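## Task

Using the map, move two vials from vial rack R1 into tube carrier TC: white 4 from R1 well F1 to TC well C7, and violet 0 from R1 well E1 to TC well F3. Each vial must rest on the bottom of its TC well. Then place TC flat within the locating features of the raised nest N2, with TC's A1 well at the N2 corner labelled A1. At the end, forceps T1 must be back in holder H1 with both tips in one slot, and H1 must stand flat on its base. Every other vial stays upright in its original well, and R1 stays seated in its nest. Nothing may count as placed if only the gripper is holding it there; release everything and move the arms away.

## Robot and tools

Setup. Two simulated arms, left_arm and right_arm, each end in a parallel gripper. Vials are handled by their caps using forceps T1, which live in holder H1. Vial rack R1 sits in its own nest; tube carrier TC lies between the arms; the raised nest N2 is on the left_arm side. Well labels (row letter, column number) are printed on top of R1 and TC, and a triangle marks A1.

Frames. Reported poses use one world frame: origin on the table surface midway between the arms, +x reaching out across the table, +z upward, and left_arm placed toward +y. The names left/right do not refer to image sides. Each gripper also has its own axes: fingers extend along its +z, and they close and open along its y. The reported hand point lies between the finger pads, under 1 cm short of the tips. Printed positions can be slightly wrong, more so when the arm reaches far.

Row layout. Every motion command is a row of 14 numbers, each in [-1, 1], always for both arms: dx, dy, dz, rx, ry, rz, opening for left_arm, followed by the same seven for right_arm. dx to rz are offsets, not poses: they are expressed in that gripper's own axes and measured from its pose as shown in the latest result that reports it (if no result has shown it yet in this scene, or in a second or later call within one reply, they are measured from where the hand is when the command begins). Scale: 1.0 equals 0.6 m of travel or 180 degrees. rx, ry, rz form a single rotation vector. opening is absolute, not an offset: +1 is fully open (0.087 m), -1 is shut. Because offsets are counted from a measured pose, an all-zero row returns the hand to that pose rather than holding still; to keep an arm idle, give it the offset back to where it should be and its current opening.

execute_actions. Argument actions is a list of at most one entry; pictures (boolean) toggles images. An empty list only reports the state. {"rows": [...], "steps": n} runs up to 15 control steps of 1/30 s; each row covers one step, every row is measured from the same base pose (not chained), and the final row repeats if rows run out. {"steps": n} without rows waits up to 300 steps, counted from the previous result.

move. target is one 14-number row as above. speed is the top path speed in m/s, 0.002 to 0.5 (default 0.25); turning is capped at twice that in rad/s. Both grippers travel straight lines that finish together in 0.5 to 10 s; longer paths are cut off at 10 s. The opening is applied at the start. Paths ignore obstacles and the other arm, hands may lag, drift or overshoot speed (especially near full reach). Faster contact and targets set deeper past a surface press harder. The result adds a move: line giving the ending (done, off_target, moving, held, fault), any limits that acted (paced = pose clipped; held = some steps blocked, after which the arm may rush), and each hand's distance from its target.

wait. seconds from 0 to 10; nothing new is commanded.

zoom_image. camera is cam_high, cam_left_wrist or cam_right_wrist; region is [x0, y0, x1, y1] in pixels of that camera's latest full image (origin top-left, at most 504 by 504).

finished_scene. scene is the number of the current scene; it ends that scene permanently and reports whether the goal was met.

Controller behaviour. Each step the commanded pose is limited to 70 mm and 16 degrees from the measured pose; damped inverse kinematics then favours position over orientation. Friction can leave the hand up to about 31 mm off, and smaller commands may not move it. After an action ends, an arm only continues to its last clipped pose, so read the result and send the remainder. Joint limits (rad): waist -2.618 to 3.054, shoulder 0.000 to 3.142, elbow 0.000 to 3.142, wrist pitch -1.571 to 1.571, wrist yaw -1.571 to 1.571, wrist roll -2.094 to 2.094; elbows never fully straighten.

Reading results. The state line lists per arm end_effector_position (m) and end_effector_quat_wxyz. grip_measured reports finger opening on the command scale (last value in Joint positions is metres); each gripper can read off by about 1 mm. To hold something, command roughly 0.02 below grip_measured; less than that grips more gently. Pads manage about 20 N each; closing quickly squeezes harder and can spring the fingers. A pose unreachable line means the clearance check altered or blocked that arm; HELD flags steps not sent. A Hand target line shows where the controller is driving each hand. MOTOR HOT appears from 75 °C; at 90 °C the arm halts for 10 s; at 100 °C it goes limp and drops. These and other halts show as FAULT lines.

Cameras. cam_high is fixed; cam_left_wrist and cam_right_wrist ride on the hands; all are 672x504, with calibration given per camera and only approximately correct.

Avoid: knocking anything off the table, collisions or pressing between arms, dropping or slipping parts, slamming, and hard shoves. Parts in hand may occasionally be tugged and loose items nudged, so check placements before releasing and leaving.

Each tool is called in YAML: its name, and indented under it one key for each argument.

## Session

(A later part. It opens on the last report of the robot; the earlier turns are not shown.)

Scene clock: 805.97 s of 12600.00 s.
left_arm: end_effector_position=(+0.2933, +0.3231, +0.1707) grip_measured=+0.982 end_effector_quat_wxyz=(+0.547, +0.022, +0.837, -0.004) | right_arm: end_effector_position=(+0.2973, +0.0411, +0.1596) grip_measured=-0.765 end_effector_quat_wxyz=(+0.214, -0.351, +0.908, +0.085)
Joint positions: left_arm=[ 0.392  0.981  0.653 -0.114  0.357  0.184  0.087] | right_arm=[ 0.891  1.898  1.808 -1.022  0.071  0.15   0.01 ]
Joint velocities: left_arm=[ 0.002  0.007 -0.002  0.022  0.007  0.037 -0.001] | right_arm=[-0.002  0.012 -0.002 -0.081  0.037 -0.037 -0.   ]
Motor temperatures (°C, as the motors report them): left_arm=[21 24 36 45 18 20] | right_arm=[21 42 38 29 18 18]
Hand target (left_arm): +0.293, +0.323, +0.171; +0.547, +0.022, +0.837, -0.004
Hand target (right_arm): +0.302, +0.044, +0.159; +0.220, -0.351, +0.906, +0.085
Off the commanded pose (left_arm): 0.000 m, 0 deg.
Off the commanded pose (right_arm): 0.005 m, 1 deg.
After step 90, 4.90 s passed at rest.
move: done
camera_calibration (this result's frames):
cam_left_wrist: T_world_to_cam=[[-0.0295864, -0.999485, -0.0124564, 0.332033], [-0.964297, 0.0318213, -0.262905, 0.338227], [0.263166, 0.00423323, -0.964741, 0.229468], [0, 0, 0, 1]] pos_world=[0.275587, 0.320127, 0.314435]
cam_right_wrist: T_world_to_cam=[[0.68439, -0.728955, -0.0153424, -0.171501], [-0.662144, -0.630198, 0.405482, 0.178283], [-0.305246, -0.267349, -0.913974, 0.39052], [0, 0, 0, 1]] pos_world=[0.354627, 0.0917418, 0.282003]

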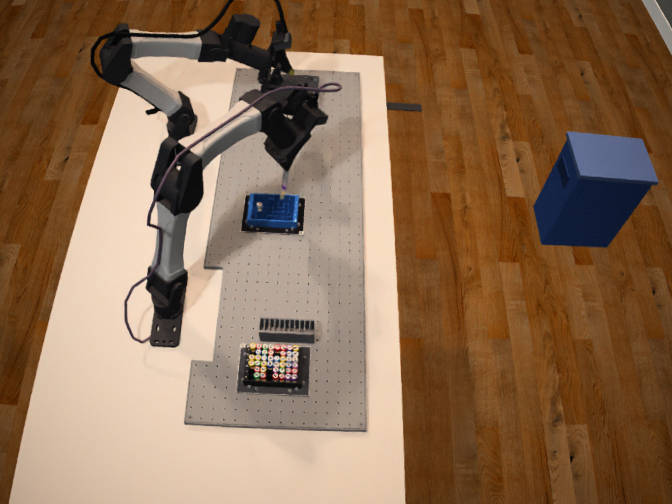

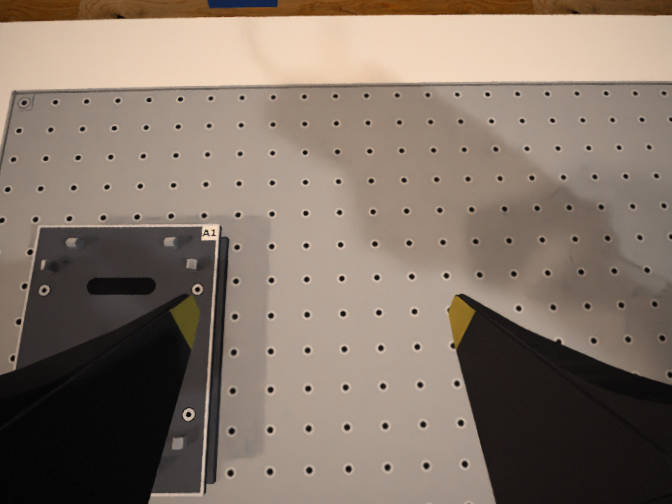

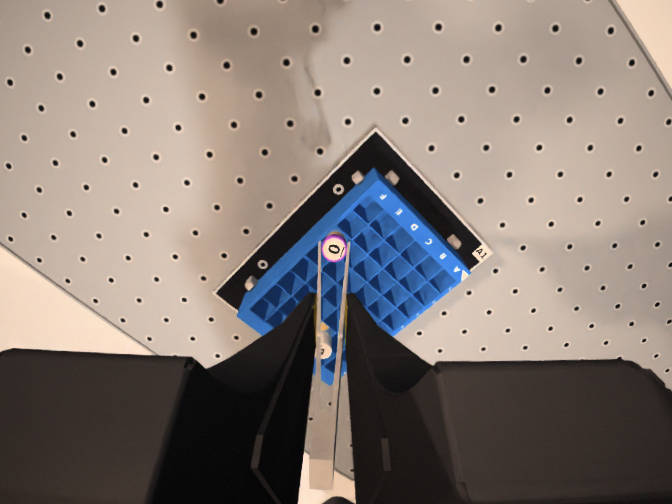

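execute_actions:
  actions:
    - {"rows":[[0,0,0,0,0,0,1,0,0,0,0,0,0,-0.78],[0,0,0,0,0,0,1,0,0,0,0,0,0,-0.79],[0,0,0,0,0,0,1,0,0,0,0,0,0,-0.8],[0,0,0,0,0,0,1,0,0,0,0,0,0,-0.81],[0,0,0,0,0,0,1,0,0,0,0,0,0,-0.82],[0,0,0,0,0,0,1,0,0,0,0,0,0,-0.83]],"steps":15}

move:
  target: [0,0,0,0,0,0,1,0.012,0,-0.003,0,0.013,0,-0.83]
  speed: 0.015

zoom_image:
  camera: "cam_right_wrist"
  region: [250,140,420,300]

Scene clock: 823.33 s of 12600.00 s.
left_arm: end_effector_position=(+0.2933, +0.3231, +0.1707) grip_measured=+0.982 end_effector_quat_wxyz=(+0.547, +0.022, +0.837, -0.004) | right_arm: end_effector_position=(+0.2975, +0.0414, +0.1597) grip_measured=-0.812 end_effector_quat_wxyz=(+0.215, -0.351, +0.907, +0.085)
Joint positions: left_arm=[ 0.392  0.981  0.653 -0.114  0.357  0.184  0.087] | right_arm=[ 0.891  1.898  1.808 -1.021  0.071  0.15   0.008]
Joint velocities: left_arm=[-0.017  0.002  0.002  0.007 -0.022 -0.051  0.   ] | right_arm=[-0.012  0.007  0.007 -0.007 -0.051  0.037 -0.002]
Motor temperatures (°C, as the motors report them): left_arm=[21 23 36 45 18 20] | right_arm=[21 42 38 30 18 18]
Hand target (left_arm): +0.293, +0.323, +0.171; +0.547, +0.022, +0.837, -0.004
Hand target (right_arm): +0.297, +0.041, +0.160; +0.214, -0.351, +0.908, +0.085
Off the commanded pose (left_arm): 0.000 m, 0 deg.
Off the commanded pose (right_arm): 0.000 m, 0 deg.
Steps of this call (steps 1 to 90: nothing new was sent; then 13.87 s passed at rest; steps 91 to 105: all 15 steps of this action). Readings (end_effector_position):
91: left_arm (+0.2933, +0.3231, +0.1707) | right_arm (+0.2975, +0.0414, +0.1597)
92: left_arm (+0.2933, +0.3231, +0.1707) | right_arm (+0.2975, +0.0414, +0.1597)
94: left_arm (+0.2933, +0.3231, +0.1707) | right_arm (+0.2975, +0.0414, +0.1597)
98: left_arm (+0.2933, +0.3231, +0.1707) | right_arm (+0.2975, +0.0414, +0.1597)
105: the state above
camera_calibration (this result's frames):
cam_left_wrist: T_world_to_cam=[[-0.0295864, -0.999485, -0.0124564, 0.332033], [-0.964297, 0.0318213, -0.262905, 0.338227], [0.263166, 0.00423323, -0.964741, 0.229468], [0, 0, 0, 1]] pos_world=[0.275587, 0.320127, 0.314435]
cam_right_wrist: T_world_to_cam=[[0.684401, -0.728941, -0.0155145, -0.171435], [-0.662431, -0.630563, 0.404446, 0.178765], [-0.3046, -0.266526, -0.91443, 0.390554], [0, 0, 0, 1]] pos_world=[0.354712, 0.0918492, 0.282174]

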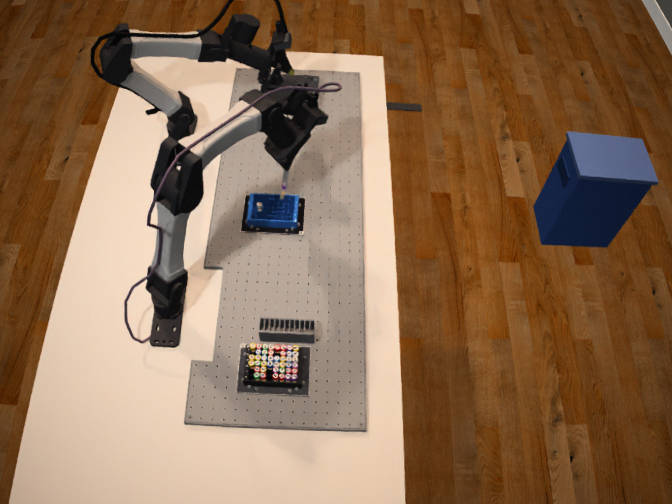

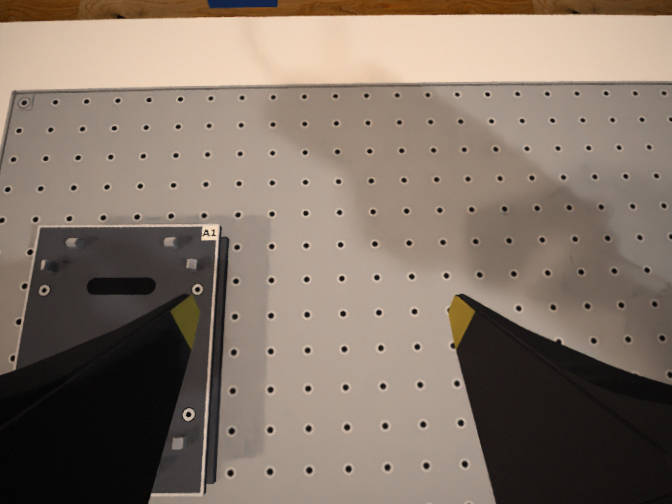

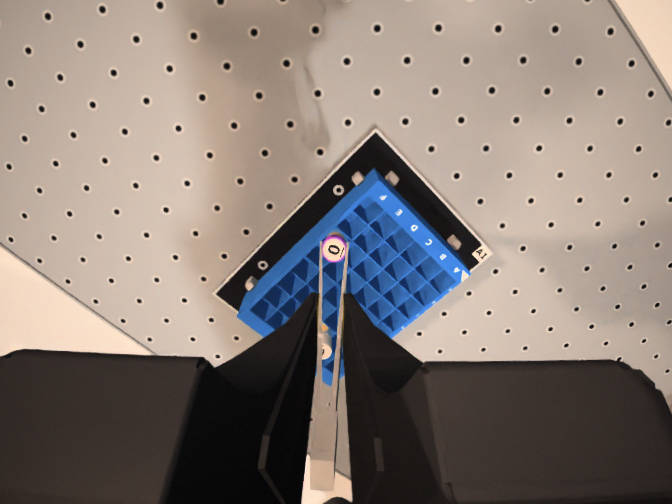

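Scene clock: 825.17 s of 12600.00 s.
left_arm: end_effector_position=(+0.2933, +0.3231, +0.1707) grip_measured=+0.982 end_effector_quat_wxyz=(+0.547, +0.022, +0.837, -0.004) | right_arm: end_effector_position=(+0.2942, +0.0372, +0.1581) grip_measured=-0.812 end_effector_quat_wxyz=(+0.205, -0.352, +0.910, +0.080)
Joint positions: left_arm=[ 0.392  0.981  0.653 -0.114  0.357  0.184  0.087] | right_arm=[ 0.891  1.898  1.808 -1.042  0.071  0.15   0.008]
Joint velocities: left_arm=[-0.012 -0.007 -0.002  0.022  0.007  0.007 -0.001] | right_arm=[ 0.022 -0.002 -0.007  0.022 -0.007 -0.007 -0.001]
Motor temperatures (°C, as the motors report them): left_arm=[21 23 36 45 18 20] | right_arm=[21 42 39 30 18 18]
Hand target (left_arm): +0.293, +0.323, +0.171; +0.547, +0.022, +0.837, -0.004
Hand target (right_arm): +0.292, +0.036, +0.158; +0.196, -0.352, +0.912, +0.078
Off the commanded pose (left_arm): 0.000 m, 0 deg.
Off the commanded pose (right_arm): 0.002 m, 1 deg.
move: done
camera_calibration (this result's frames):
cam_left_wrist: T_world_to_cam=[[-0.0295864, -0.999485, -0.0124564, 0.332033], [-0.964297, 0.0318213, -0.262905, 0.338227], [0.263166, 0.00423323, -0.964741, 0.229468], [0, 0, 0, 1]] pos_world=[0.275587, 0.320127, 0.314435]
cam_right_wrist: T_world_to_cam=[[0.684215, -0.729178, -0.0122425, -0.172705], [-0.656865, -0.62348, 0.424029, 0.169621], [-0.316826, -0.282085, -0.905566, 0.38981], [0, 0, 0, 1]] pos_world=[0.353088, 0.0897821, 0.27896]

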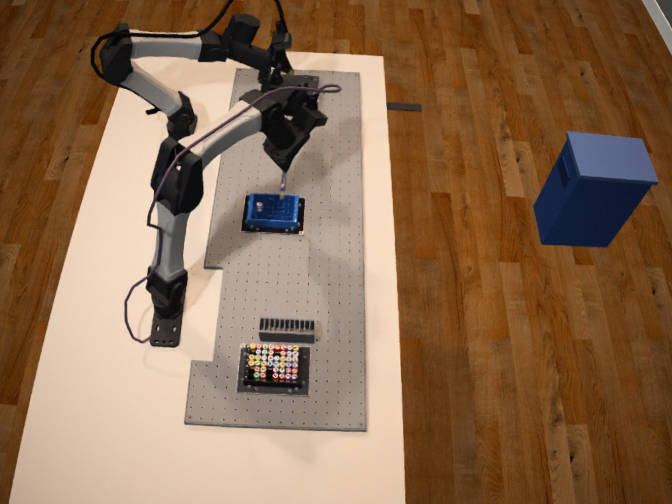

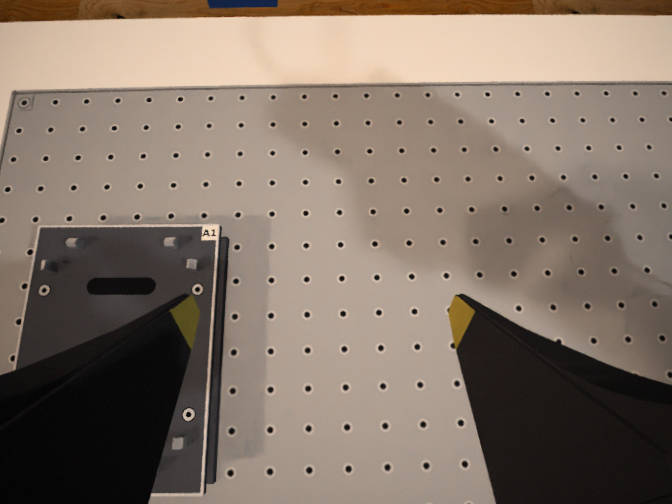

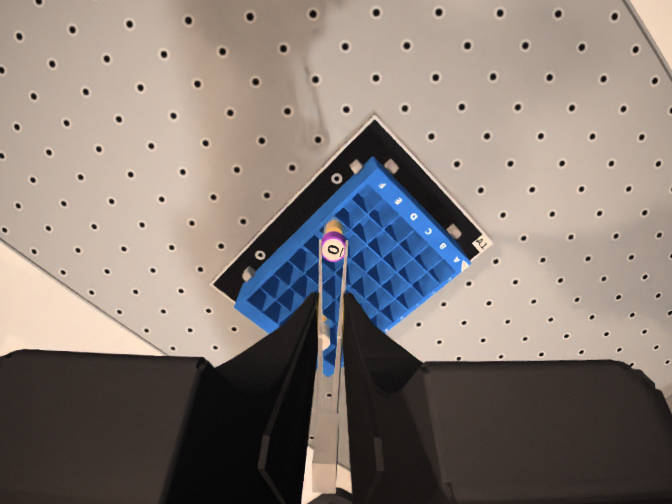

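Region (250, 140, 420, 300) of cam_right_wrist's 672x504 image, scaled by 2.965, with more detail than that image has; it fills the top 474 rows of this view, and the rest is white.

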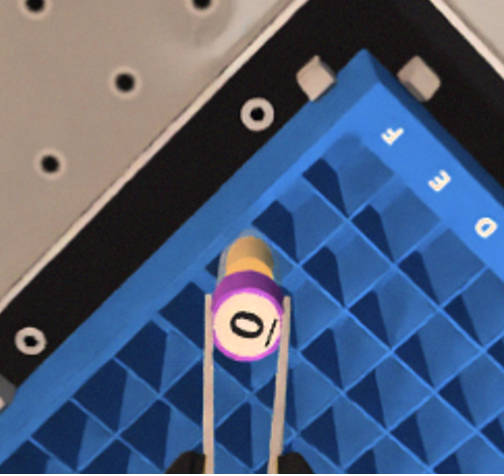

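move:
  target: [0,0,0,0,0,0,1,0.017,0,0.016,0,0.009,0,-0.83]
  speed: 0.015

zoom_image:
  camera: "cam_right_wrist"
  region: [250,140,420,300]

zoom_image:
  camera: "cam_high"
  region: [250,160,320,230]

Scene clock: 834.57 s of 12600.00 s.
left_arm: end_effector_position=(+0.2933, +0.3231, +0.1707) grip_measured=+0.982 end_effector_quat_wxyz=(+0.547, +0.022, +0.837, -0.004) | right_arm: end_effector_position=(+0.2932, +0.0360, +0.1529) grip_measured=-0.812 end_effector_quat_wxyz=(+0.202, -0.353, +0.910, +0.077)
Joint positions: left_arm=[ 0.392  0.981  0.653 -0.114  0.357  0.184  0.087] | right_arm=[ 0.891  1.898  1.79  -1.033  0.071  0.15   0.008]
Joint velocities: left_arm=[ 0.007 -0.002  0.002 -0.066  0.022  0.007 -0.   ] | right_arm=[ 0.002 -0.002 -0.002 -0.051 -0.007 -0.081 -0.   ]
Motor temperatures (°C, as the motors report them): left_arm=[21 23 36 46 18 20] | right_arm=[21 42 39 29 18 18]
Hand target (left_arm): +0.293, +0.323, +0.171; +0.547, +0.022, +0.837, -0.004
Hand target (right_arm): +0.291, +0.034, +0.145; +0.193, -0.353, +0.912, +0.074
Off the commanded pose (left_arm): 0.000 m, 0 deg.
Off the commanded pose (right_arm): 0.009 m, 1 deg.
After step 90, 5.27 s passed at rest.
move: done
camera_calibration (this result's frames):
cam_left_wrist: T_world_to_cam=[[-0.0295864, -0.999485, -0.0124564, 0.332033], [-0.964297, 0.0318213, -0.262905, 0.338227], [0.263166, 0.00423323, -0.964741, 0.229468], [0, 0, 0, 1]] pos_world=[0.275587, 0.320127, 0.314435]
cam_right_wrist: T_world_to_cam=[[0.684149, -0.729261, -0.010863, -0.173195], [-0.654444, -0.620398, 0.432215, 0.168336], [-0.321937, -0.28859, -0.901705, 0.385592], [0, 0, 0, 1]] pos_world=[0.352794, 0.0894087, 0.273051]

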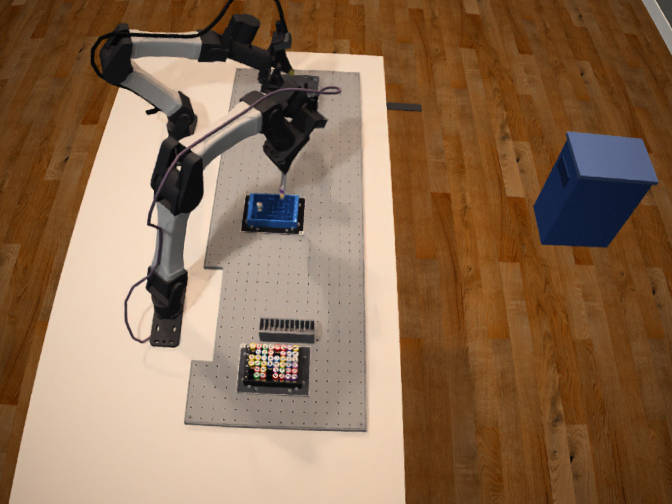

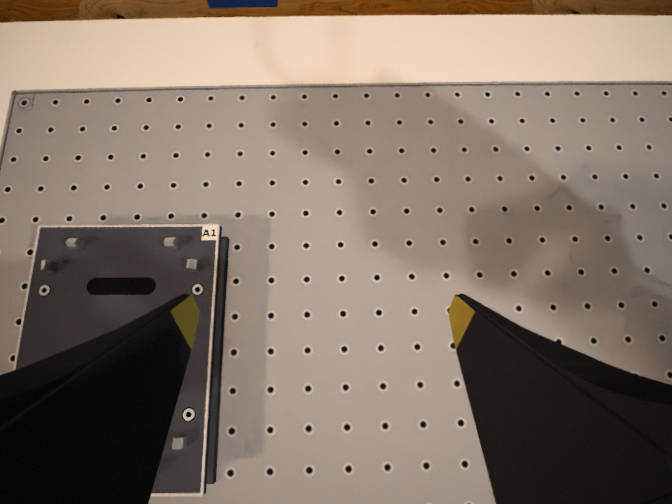

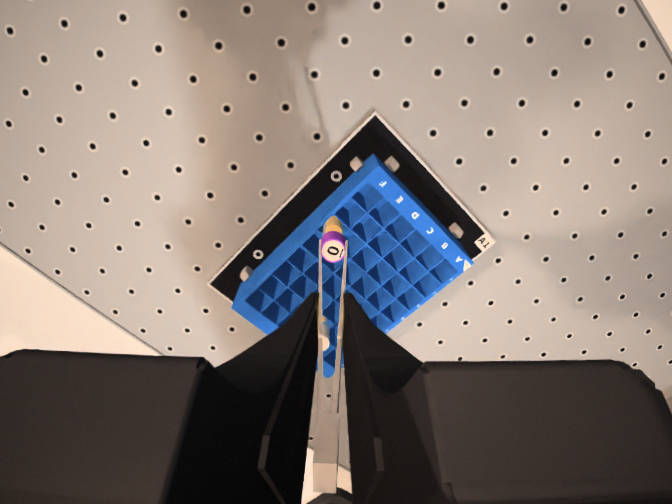

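Region (250, 140, 420, 300) of cam_right_wrist's 672x504 image, scaled by 2.965, with more detail than that image has; it fills the top 474 rows of this view, and the rest is white.

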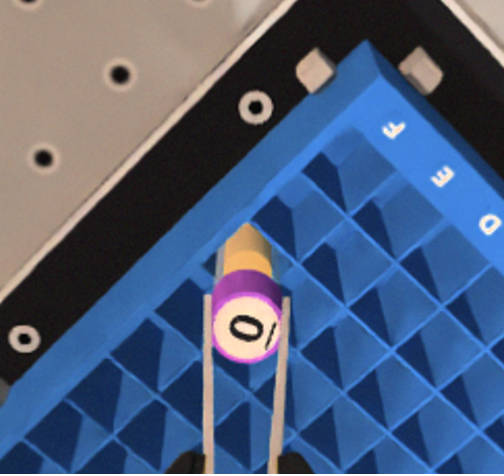

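Region (250, 160, 320, 230) of cam_high's 672x504 image, scaled by 7.200, with more detail than that image has.

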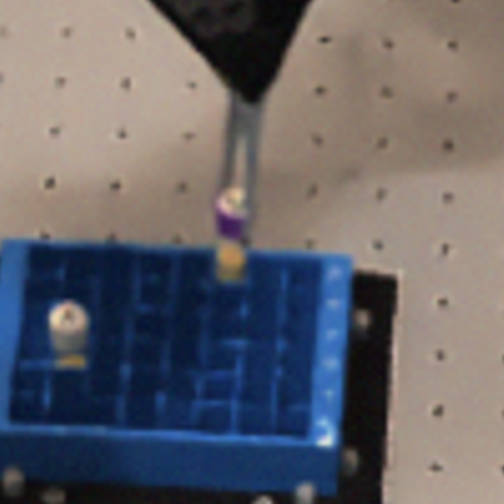

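It's in.

move:
  target: [0,0,0,0,0,0,1,0.017,0,0.03,0,0.004,0,-0.83]
  speed: 0.02

move:
  target: [0,0,0,0,0,0,1,0,0,0,0,0,0,-0.765]

move:
  target: [0,0,0,0,0,0,1,-0.035,0,-0.08,0,0,0,-0.765]
  speed: 0.06

zoom_image:
  camera: "cam_high"
  region: [250,160,320,230]

Scene clock: 847.00 s of 12600.00 s.
left_arm: end_effector_position=(+0.2933, +0.3231, +0.1707) grip_measured=+0.982 end_effector_quat_wxyz=(+0.547, +0.022, +0.837, -0.004) | right_arm: end_effector_position=(+0.2932, +0.0359, +0.1381) grip_measured=-0.812 end_effector_quat_wxyz=(+0.199, -0.353, +0.911, +0.076)
Joint positions: left_arm=[ 0.392  0.981  0.653 -0.114  0.357  0.184  0.087] | right_arm=[ 0.891  1.898  1.732 -0.982  0.071  0.15   0.008]
Joint velocities: left_arm=[ 0.002 -0.002 -0.012 -0.022  0.066  0.007  0.001] | right_arm=[ 0.002 -0.002  0.002 -0.022 -0.051  0.007  0.001]
Motor temperatures (°C, as the motors report them): left_arm=[21 23 36 46 18 20] | right_arm=[21 43 38 29 18 18]
Hand target (left_arm): +0.293, +0.323, +0.171; +0.547, +0.022, +0.837, -0.004
Hand target (right_arm): +0.292, +0.034, +0.132; +0.196, -0.353, +0.912, +0.075
Off the commanded pose (left_arm): 0.000 m, 0 deg.
Off the commanded pose (right_arm): 0.006 m, 0 deg.
After step 90, 8.17 s passed at rest.
move: done
camera_calibration (this result's frames):
cam_left_wrist: T_world_to_cam=[[-0.0295864, -0.999485, -0.0124564, 0.332033], [-0.964297, 0.0318213, -0.262905, 0.338227], [0.263166, 0.00423323, -0.964741, 0.229468], [0, 0, 0, 1]] pos_world=[0.275587, 0.320127, 0.314435]
cam_right_wrist: T_world_to_cam=[[0.684108, -0.729314, -0.00988534, -0.17349], [-0.6527, -0.618179, 0.437992, 0.173308], [-0.325545, -0.293181, -0.898925, 0.372984], [0, 0, 0, 1]] pos_world=[0.353226, 0.0899589, 0.257662]

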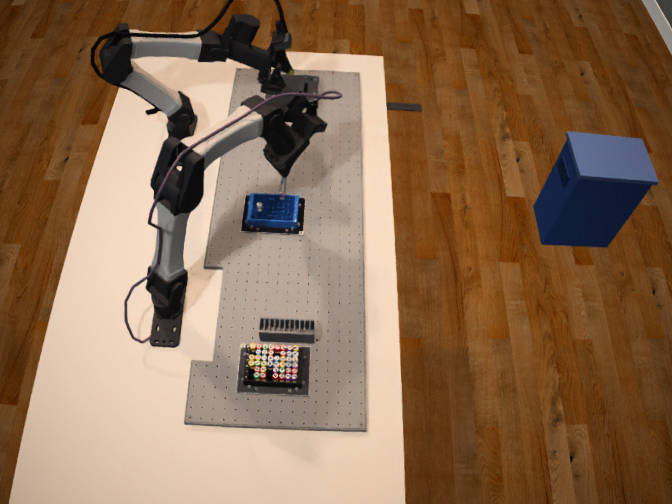

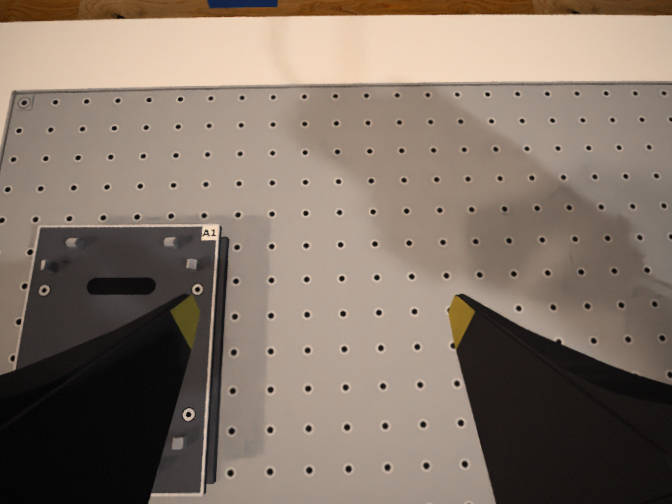

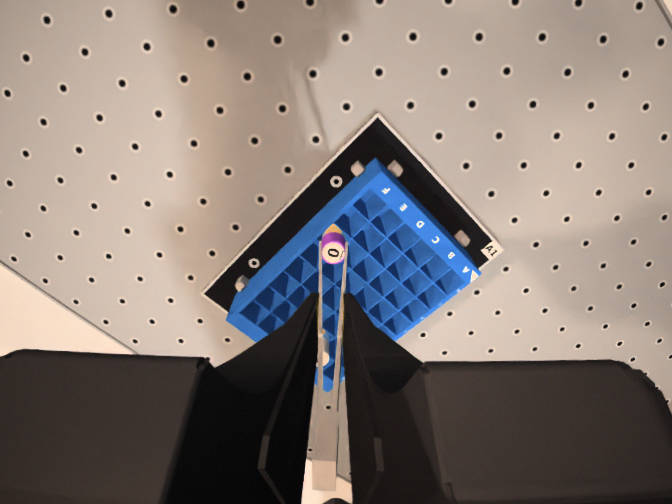

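Scene clock: 847.50 s of 12600.00 s.
left_arm: end_effector_position=(+0.2933, +0.3231, +0.1707) grip_measured=+0.982 end_effector_quat_wxyz=(+0.547, +0.022, +0.837, -0.004) | right_arm: end_effector_position=(+0.2932, +0.0359, +0.1381) grip_measured=-0.765 end_effector_quat_wxyz=(+0.199, -0.353, +0.911, +0.076)
Joint positions: left_arm=[ 0.392  0.981  0.653 -0.114  0.357  0.184  0.087] | right_arm=[ 0.891  1.898  1.732 -0.982  0.071  0.15   0.01 ]
Joint velocities: left_arm=[-0.007 -0.017  0.002 -0.022 -0.022  0.022  0.001] | right_arm=[ 0.017 -0.007  0.007  0.007  0.007 -0.022 -0.   ]
Motor temperatures (°C, as the motors report them): left_arm=[21 23 36 46 18 20] | right_arm=[21 43 38 29 18 18]
Hand target (left_arm): +0.293, +0.323, +0.171; +0.547, +0.022, +0.837, -0.004
Hand target (right_arm): +0.293, +0.036, +0.138; +0.199, -0.353, +0.911, +0.076
Off the commanded pose (left_arm): 0.000 m, 0 deg.
Off the commanded pose (right_arm): 0.000 m, 0 deg.
move: done
camera_calibration (this result's frames):
cam_left_wrist: T_world_to_cam=[[-0.0295864, -0.999485, -0.0124564, 0.332033], [-0.964297, 0.0318213, -0.262905, 0.338227], [0.263166, 0.00423323, -0.964741, 0.229468], [0, 0, 0, 1]] pos_world=[0.275587, 0.320127, 0.314435]
cam_right_wrist: T_world_to_cam=[[0.684108, -0.729314, -0.00988534, -0.17349], [-0.6527, -0.618179, 0.437992, 0.173308], [-0.325545, -0.293181, -0.898925, 0.372984], [0, 0, 0, 1]] pos_world=[0.353226, 0.0899589, 0.257662]

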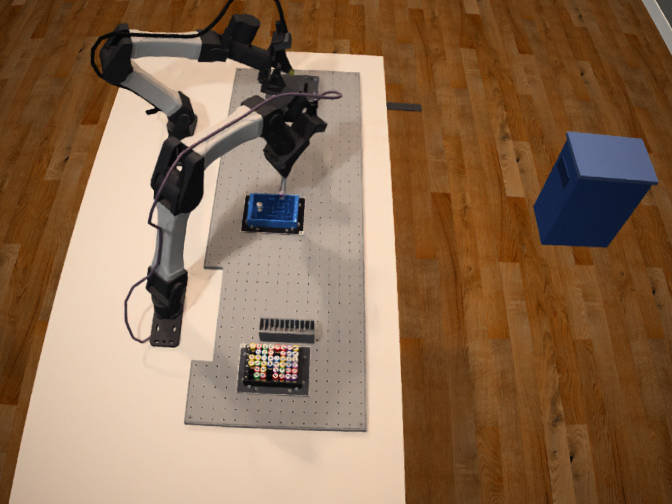

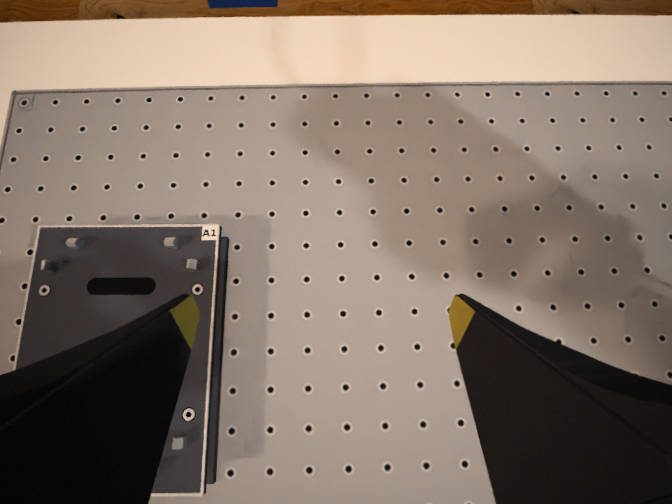

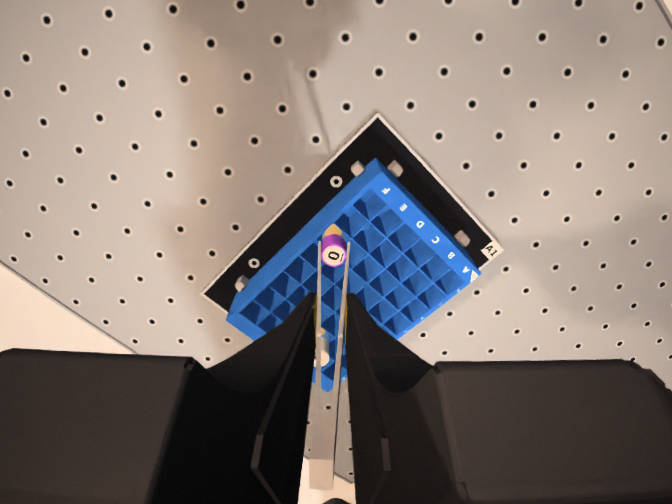

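Scene clock: 848.93 s of 12600.00 s.
left_arm: end_effector_position=(+0.2933, +0.3231, +0.1707) grip_measured=+0.982 end_effector_quat_wxyz=(+0.547, +0.022, +0.837, -0.004) | right_arm: end_effector_position=(+0.2929, +0.0356, +0.1917) grip_measured=-0.765 end_effector_quat_wxyz=(+0.205, -0.352, +0.910, +0.079)
Joint positions: left_arm=[ 0.392  0.981  0.653 -0.114  0.357  0.184  0.087] | right_arm=[ 0.891  1.924  1.982 -1.191  0.071  0.15   0.01 ]
Joint velocities: left_arm=[-0.012  0.002 -0.017 -0.051  0.037  0.007 -0.   ] | right_arm=[-0.022 -0.022 -0.012  0.037 -0.022 -0.022 -0.   ]
Motor temperatures (°C, as the motors report them): left_arm=[21 23 36 46 18 20] | right_arm=[21 43 38 29 18 18]
Hand target (left_arm): +0.293, +0.323, +0.171; +0.547, +0.022, +0.837, -0.004
Hand target (right_arm): +0.292, +0.037, +0.191; +0.199, -0.353, +0.911, +0.076
Off the commanded pose (left_arm): 0.000 m, 0 deg.
Off the commanded pose (right_arm): 0.001 m, 1 deg.
move: done
camera_calibration (this result's frames):
cam_left_wrist: T_world_to_cam=[[-0.0295864, -0.999485, -0.0124564, 0.332033], [-0.964297, 0.0318213, -0.262905, 0.338227], [0.263166, 0.00423323, -0.964741, 0.229468], [0, 0, 0, 1]] pos_world=[0.275587, 0.320127, 0.314435]
cam_right_wrist: T_world_to_cam=[[0.6842, -0.729196, -0.0119552, -0.172654], [-0.656365, -0.622843, 0.425738, 0.153035], [-0.317892, -0.283443, -0.904768, 0.419589], [0, 0, 0, 1]] pos_world=[0.35196, 0.0883477, 0.312413]

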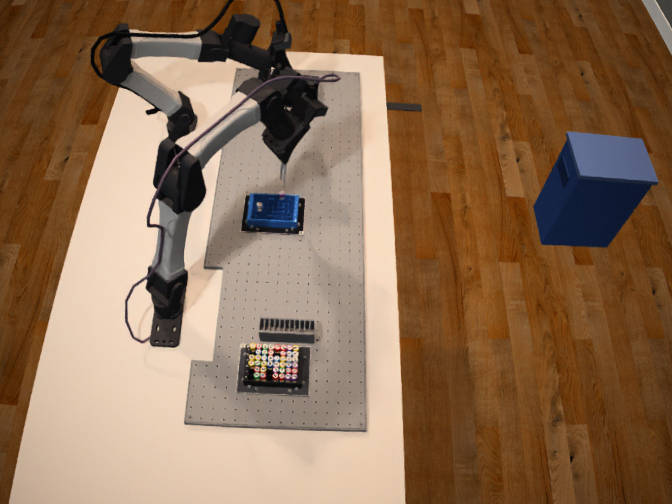

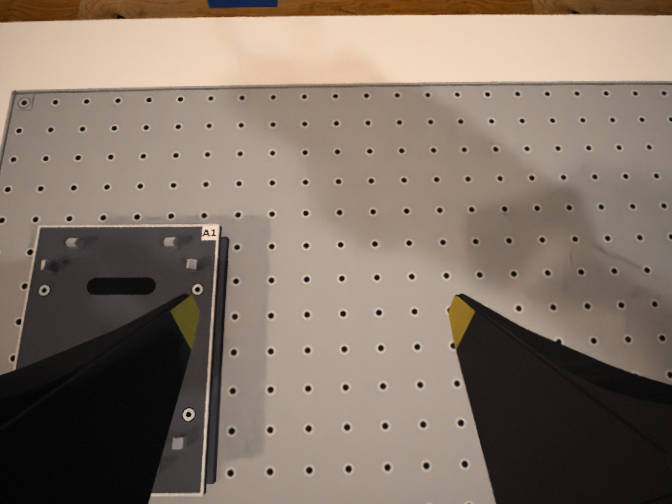

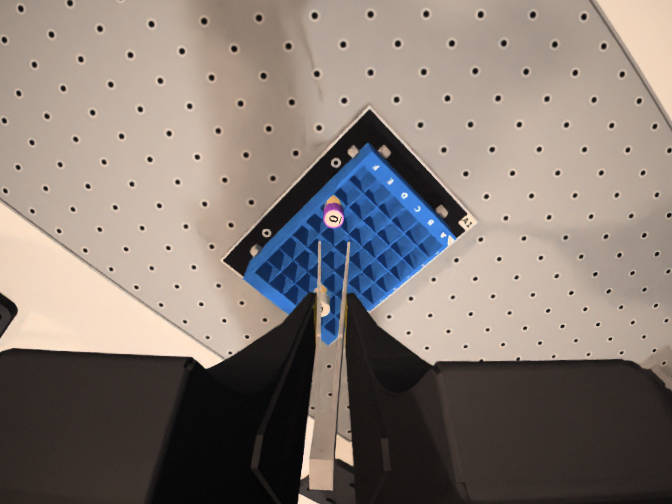

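Region (250, 160, 320, 230) of cam_high's 672x504 image, scaled by 7.200, with more detail than that image has.

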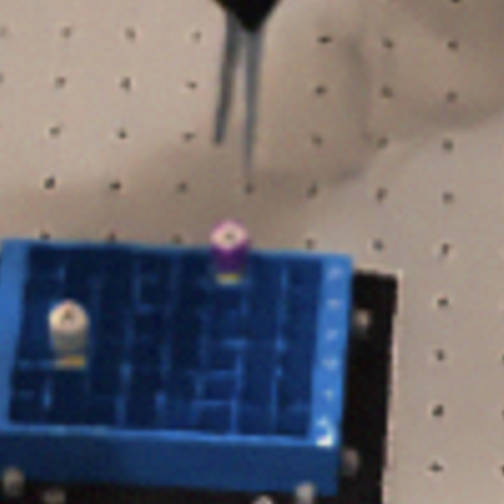

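move:
  target: [0.078,-0.4,-0.013,0,0.22,0,1,0.382,-0.505,-0.127,0.104,-0.015,0.218,-0.78]
  speed: 0.2

zoom_image:
  camera: "cam_high"
  region: [230,250,340,350]

Scene clock: 860.67 s of 12600.00 s.
left_arm: end_effector_position=(+0.2598, +0.0869, +0.1306) grip_measured=+0.982 end_effector_quat_wxyz=(+0.242, +0.027, +0.970, +0.000) | right_arm: end_effector_position=(+0.3231, -0.3506, +0.1759) grip_measured=-0.780 end_effector_quat_wxyz=(+0.253, +0.011, +0.967, -0.006)
Joint positions: left_arm=[-0.583  1.559  1.3   -0.895 -0.265 -0.506  0.087] | right_arm=[-0.242  1.372  1.298 -0.994 -0.094 -0.18   0.01 ]
Joint velocities: left_arm=[-0.002  0.007 -0.002 -0.037 -0.066  0.007 -0.001] | right_arm=[ 0.002  0.002 -0.002 -0.037 -0.022 -0.037  0.   ]
Motor temperatures (°C, as the motors report them): left_arm=[21 23 36 45 18 20] | right_arm=[21 42 39 29 18 18]
Hand target (left_arm): +0.258, +0.084, +0.131; +0.235, +0.029, +0.971, +0.004
Hand target (right_arm): +0.325, -0.351, +0.170; +0.249, +0.010, +0.968, -0.000
Off the commanded pose (left_arm): 0.005 m, 1 deg.
Off the commanded pose (right_arm): 0.014 m, 2 deg.
After step 90, 6.20 s passed at rest.
move: off_target (right_arm)
camera_calibration (this result's frames):
cam_left_wrist: T_world_to_cam=[[-0.0389003, -0.999114, -0.0160616, 0.0973338], [-0.919543, 0.0295024, 0.391881, 0.205972], [-0.391059, 0.0300137, -0.919876, 0.362479], [0, 0, 0, 1]] pos_world=[0.334938, 0.0802915, 0.254283]
cam_right_wrist: T_world_to_cam=[[-0.00941034, -0.999941, -0.00542068, -0.347086], [-0.931823, 0.00680229, 0.362849, 0.259874], [-0.362791, 0.00846565, -0.931832, 0.427044], [0, 0, 0, 1]] pos_world=[0.393818, -0.352449, 0.301756]

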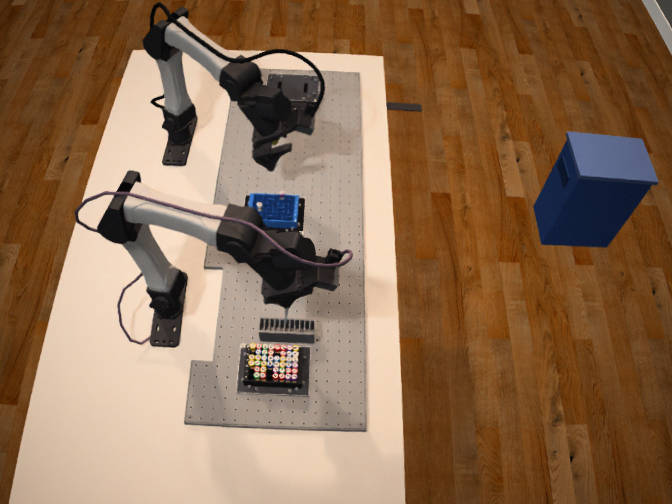

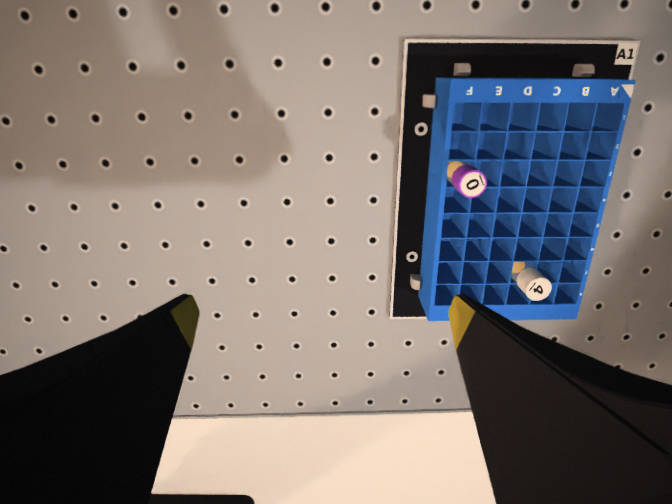

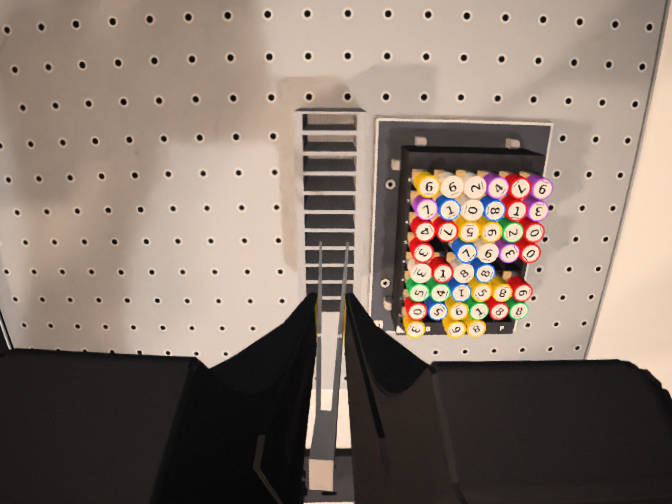

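Region (230, 250, 340, 350) of cam_high's 672x504 image, scaled by 4.582, with more detail than that image has; it fills the top 458 rows of this view, and the rest is white.

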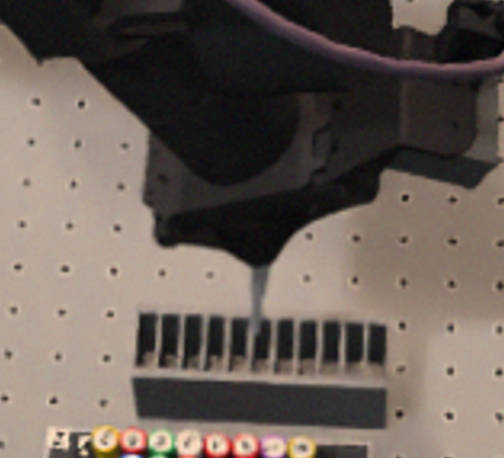

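move:
  target: [-0.012,-0.172,0.02,0,0.01,0,1,0.033,0,0.06,0,0,0,-0.8]
  speed: 0.08

zoom_image:
  camera: "cam_high"
  region: [230,250,340,350]

zoom_image:
  camera: "cam_right_wrist"
  region: [260,140,420,300]

Scene clock: 871.27 s of 12600.00 s.
left_arm: end_effector_position=(+0.2693, -0.0157, +0.1258) grip_measured=+0.982 end_effector_quat_wxyz=(+0.233, +0.025, +0.972, -0.009) | right_arm: end_effector_position=(+0.3252, -0.3510, +0.1375) grip_measured=-0.800 end_effector_quat_wxyz=(+0.250, +0.011, +0.968, -0.005)
Joint positions: left_arm=[-0.781  1.864  1.64  -0.99  -0.314 -0.705  0.087] | right_arm=[-0.242  1.372  1.147 -0.849 -0.095 -0.182  0.009]
Joint velocities: left_arm=[-0.007  0.007  0.012 -0.037 -0.037 -0.022 -0.   ] | right_arm=[-0.022  0.017 -0.017 -0.125  0.037 -0.066 -0.   ]
Motor temperatures (°C, as the motors report them): left_arm=[21 24 37 43 18 20] | right_arm=[21 40 39 30 18 18]
Hand target (left_arm): +0.268, -0.017, +0.124; +0.229, +0.027, +0.973, +0.000
Hand target (right_arm): +0.323, -0.351, +0.135; +0.252, +0.011, +0.968, -0.006
Off the commanded pose (left_arm): 0.005 m, 1 deg.
Off the commanded pose (right_arm): 0.003 m, 0 deg.
After step 90, 5.87 s passed at rest.
move: done
camera_calibration (this result's frames):
cam_left_wrist: T_world_to_cam=[[-0.040949, -0.999155, 0.00358397, -0.00676135], [-0.911462, 0.0388241, 0.409549, 0.215377], [-0.409342, 0.013504, -0.912281, 0.368568], [0, 0, 0, 1]] pos_world=[0.346902, -0.0200946, 0.248055]
cam_right_wrist: T_world_to_cam=[[-0.00756165, -0.999948, -0.00690306, -0.348018], [-0.929871, 0.00449225, 0.367858, 0.273621], [-0.367808, 0.00920057, -0.929856, 0.393662], [0, 0, 0, 1]] pos_world=[0.396592, -0.352851, 0.262994]

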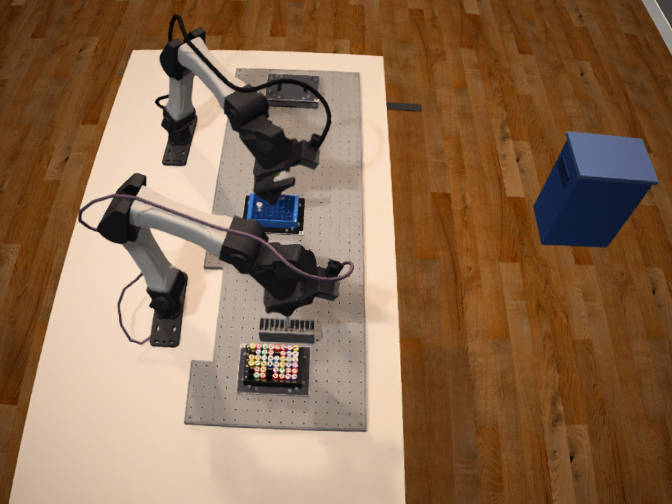

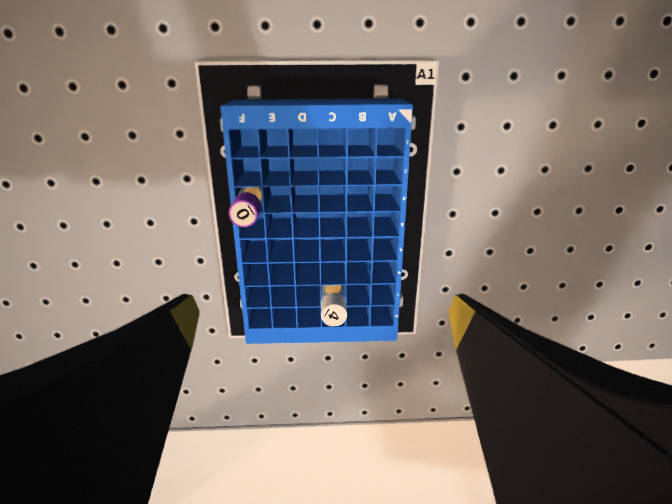

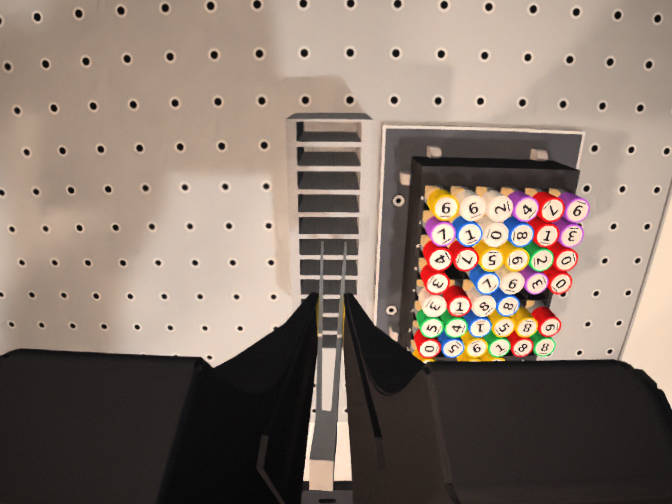

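Region (230, 250, 340, 350) of cam_high's 672x504 image, scaled by 4.582, with more detail than that image has; it fills the top 458 rows of this view, and the rest is white.

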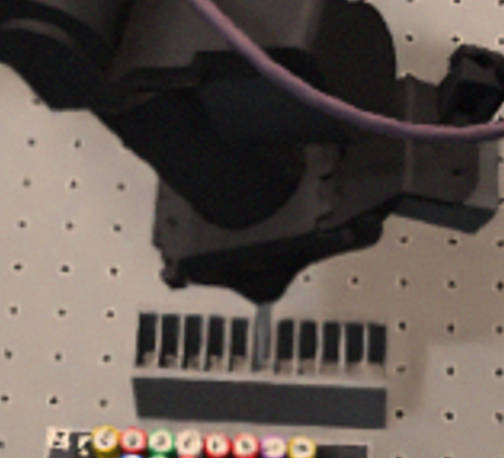

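Region (260, 140, 420, 300) of cam_right_wrist's 672x504 image, scaled by 3.150, with more detail than that image has.

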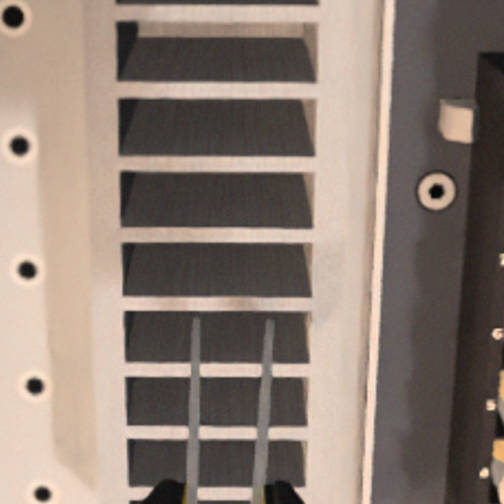

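move:
  target: [0.05,0.012,0.1,0,0,0,1,0.018,0,0.018,0,0.008,0,-0.8]
  speed: 0.05

zoom_image:
  camera: "cam_right_wrist"
  region: [260,140,420,300]

Scene clock: 881.93 s of 12600.00 s.
left_arm: end_effector_position=(+0.2689, -0.0149, +0.0696) grip_measured=+0.982 end_effector_quat_wxyz=(+0.240, +0.026, +0.970, -0.015) | right_arm: end_effector_position=(+0.3236, -0.3506, +0.1318) grip_measured=-0.800 end_effector_quat_wxyz=(+0.247, +0.011, +0.969, -0.004)
Joint positions: left_arm=[-0.781  1.864  1.411 -0.741 -0.314 -0.7    0.087] | right_arm=[-0.242  1.372  1.127 -0.836 -0.095 -0.182  0.009]
Joint velocities: left_arm=[-0.017 -0.007  0.012  0.037  0.037  0.022 -0.001] | right_arm=[-0.002 -0.002 -0.002  0.051 -0.037 -0.007  0.   ]
Motor temperatures (°C, as the motors report them): left_arm=[21 26 37 41 18 20] | right_arm=[21 39 38 30 18 18]
Hand target (left_arm): +0.269, -0.009, +0.059; +0.233, +0.025, +0.972, -0.009
Hand target (right_arm): +0.321, -0.351, +0.123; +0.238, +0.011, +0.971, -0.005
Off the commanded pose (left_arm): 0.012 m, 1 deg.
Off the commanded pose (right_arm): 0.009 m, 1 deg.
After step 90, 5.87 s passed at rest.
move: off_target (left_arm)
camera_calibration (this result's frames):
cam_left_wrist: T_world_to_cam=[[-0.0460192, -0.998831, 0.0147847, -0.00518662], [-0.917023, 0.0481104, 0.395923, 0.240559], [-0.396171, 0.00466217, -0.918165, 0.313838], [0, 0, 0, 1]] pos_world=[0.344693, -0.0182171, 0.192989]
cam_right_wrist: T_world_to_cam=[[-0.00761598, -0.999935, -0.00848623, -0.347455], [-0.927251, 0.00388475, 0.374421, 0.272245], [-0.374364, 0.0107204, -0.92722, 0.39006], [0, 0, 0, 1]] pos_world=[0.395817, -0.352671, 0.256788]

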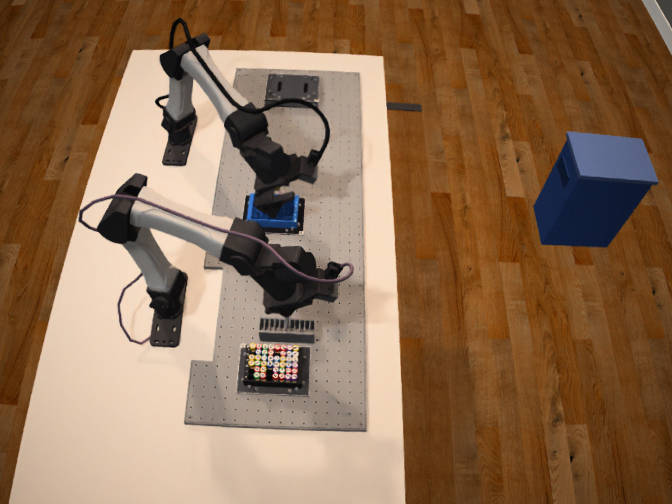

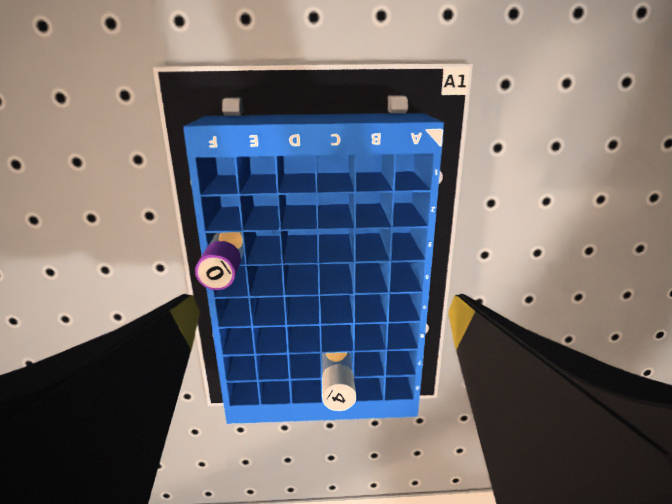

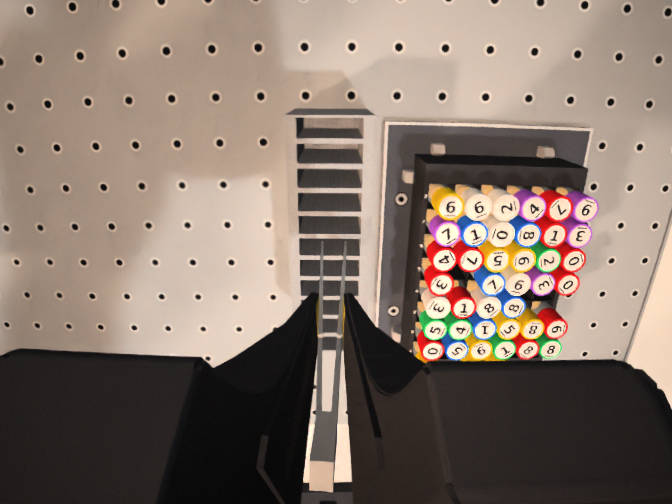

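Region (260, 140, 420, 300) of cam_right_wrist's 672x504 image, scaled by 3.150, with more detail than that image has.

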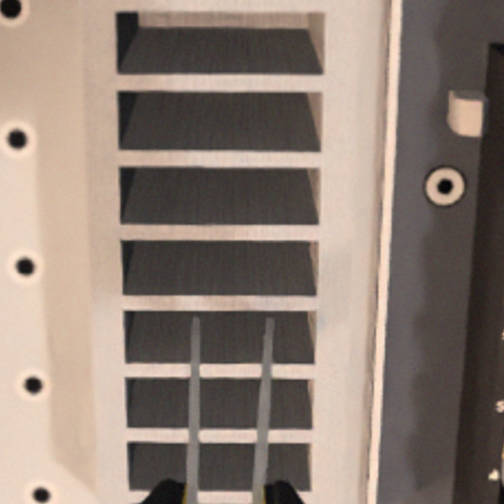

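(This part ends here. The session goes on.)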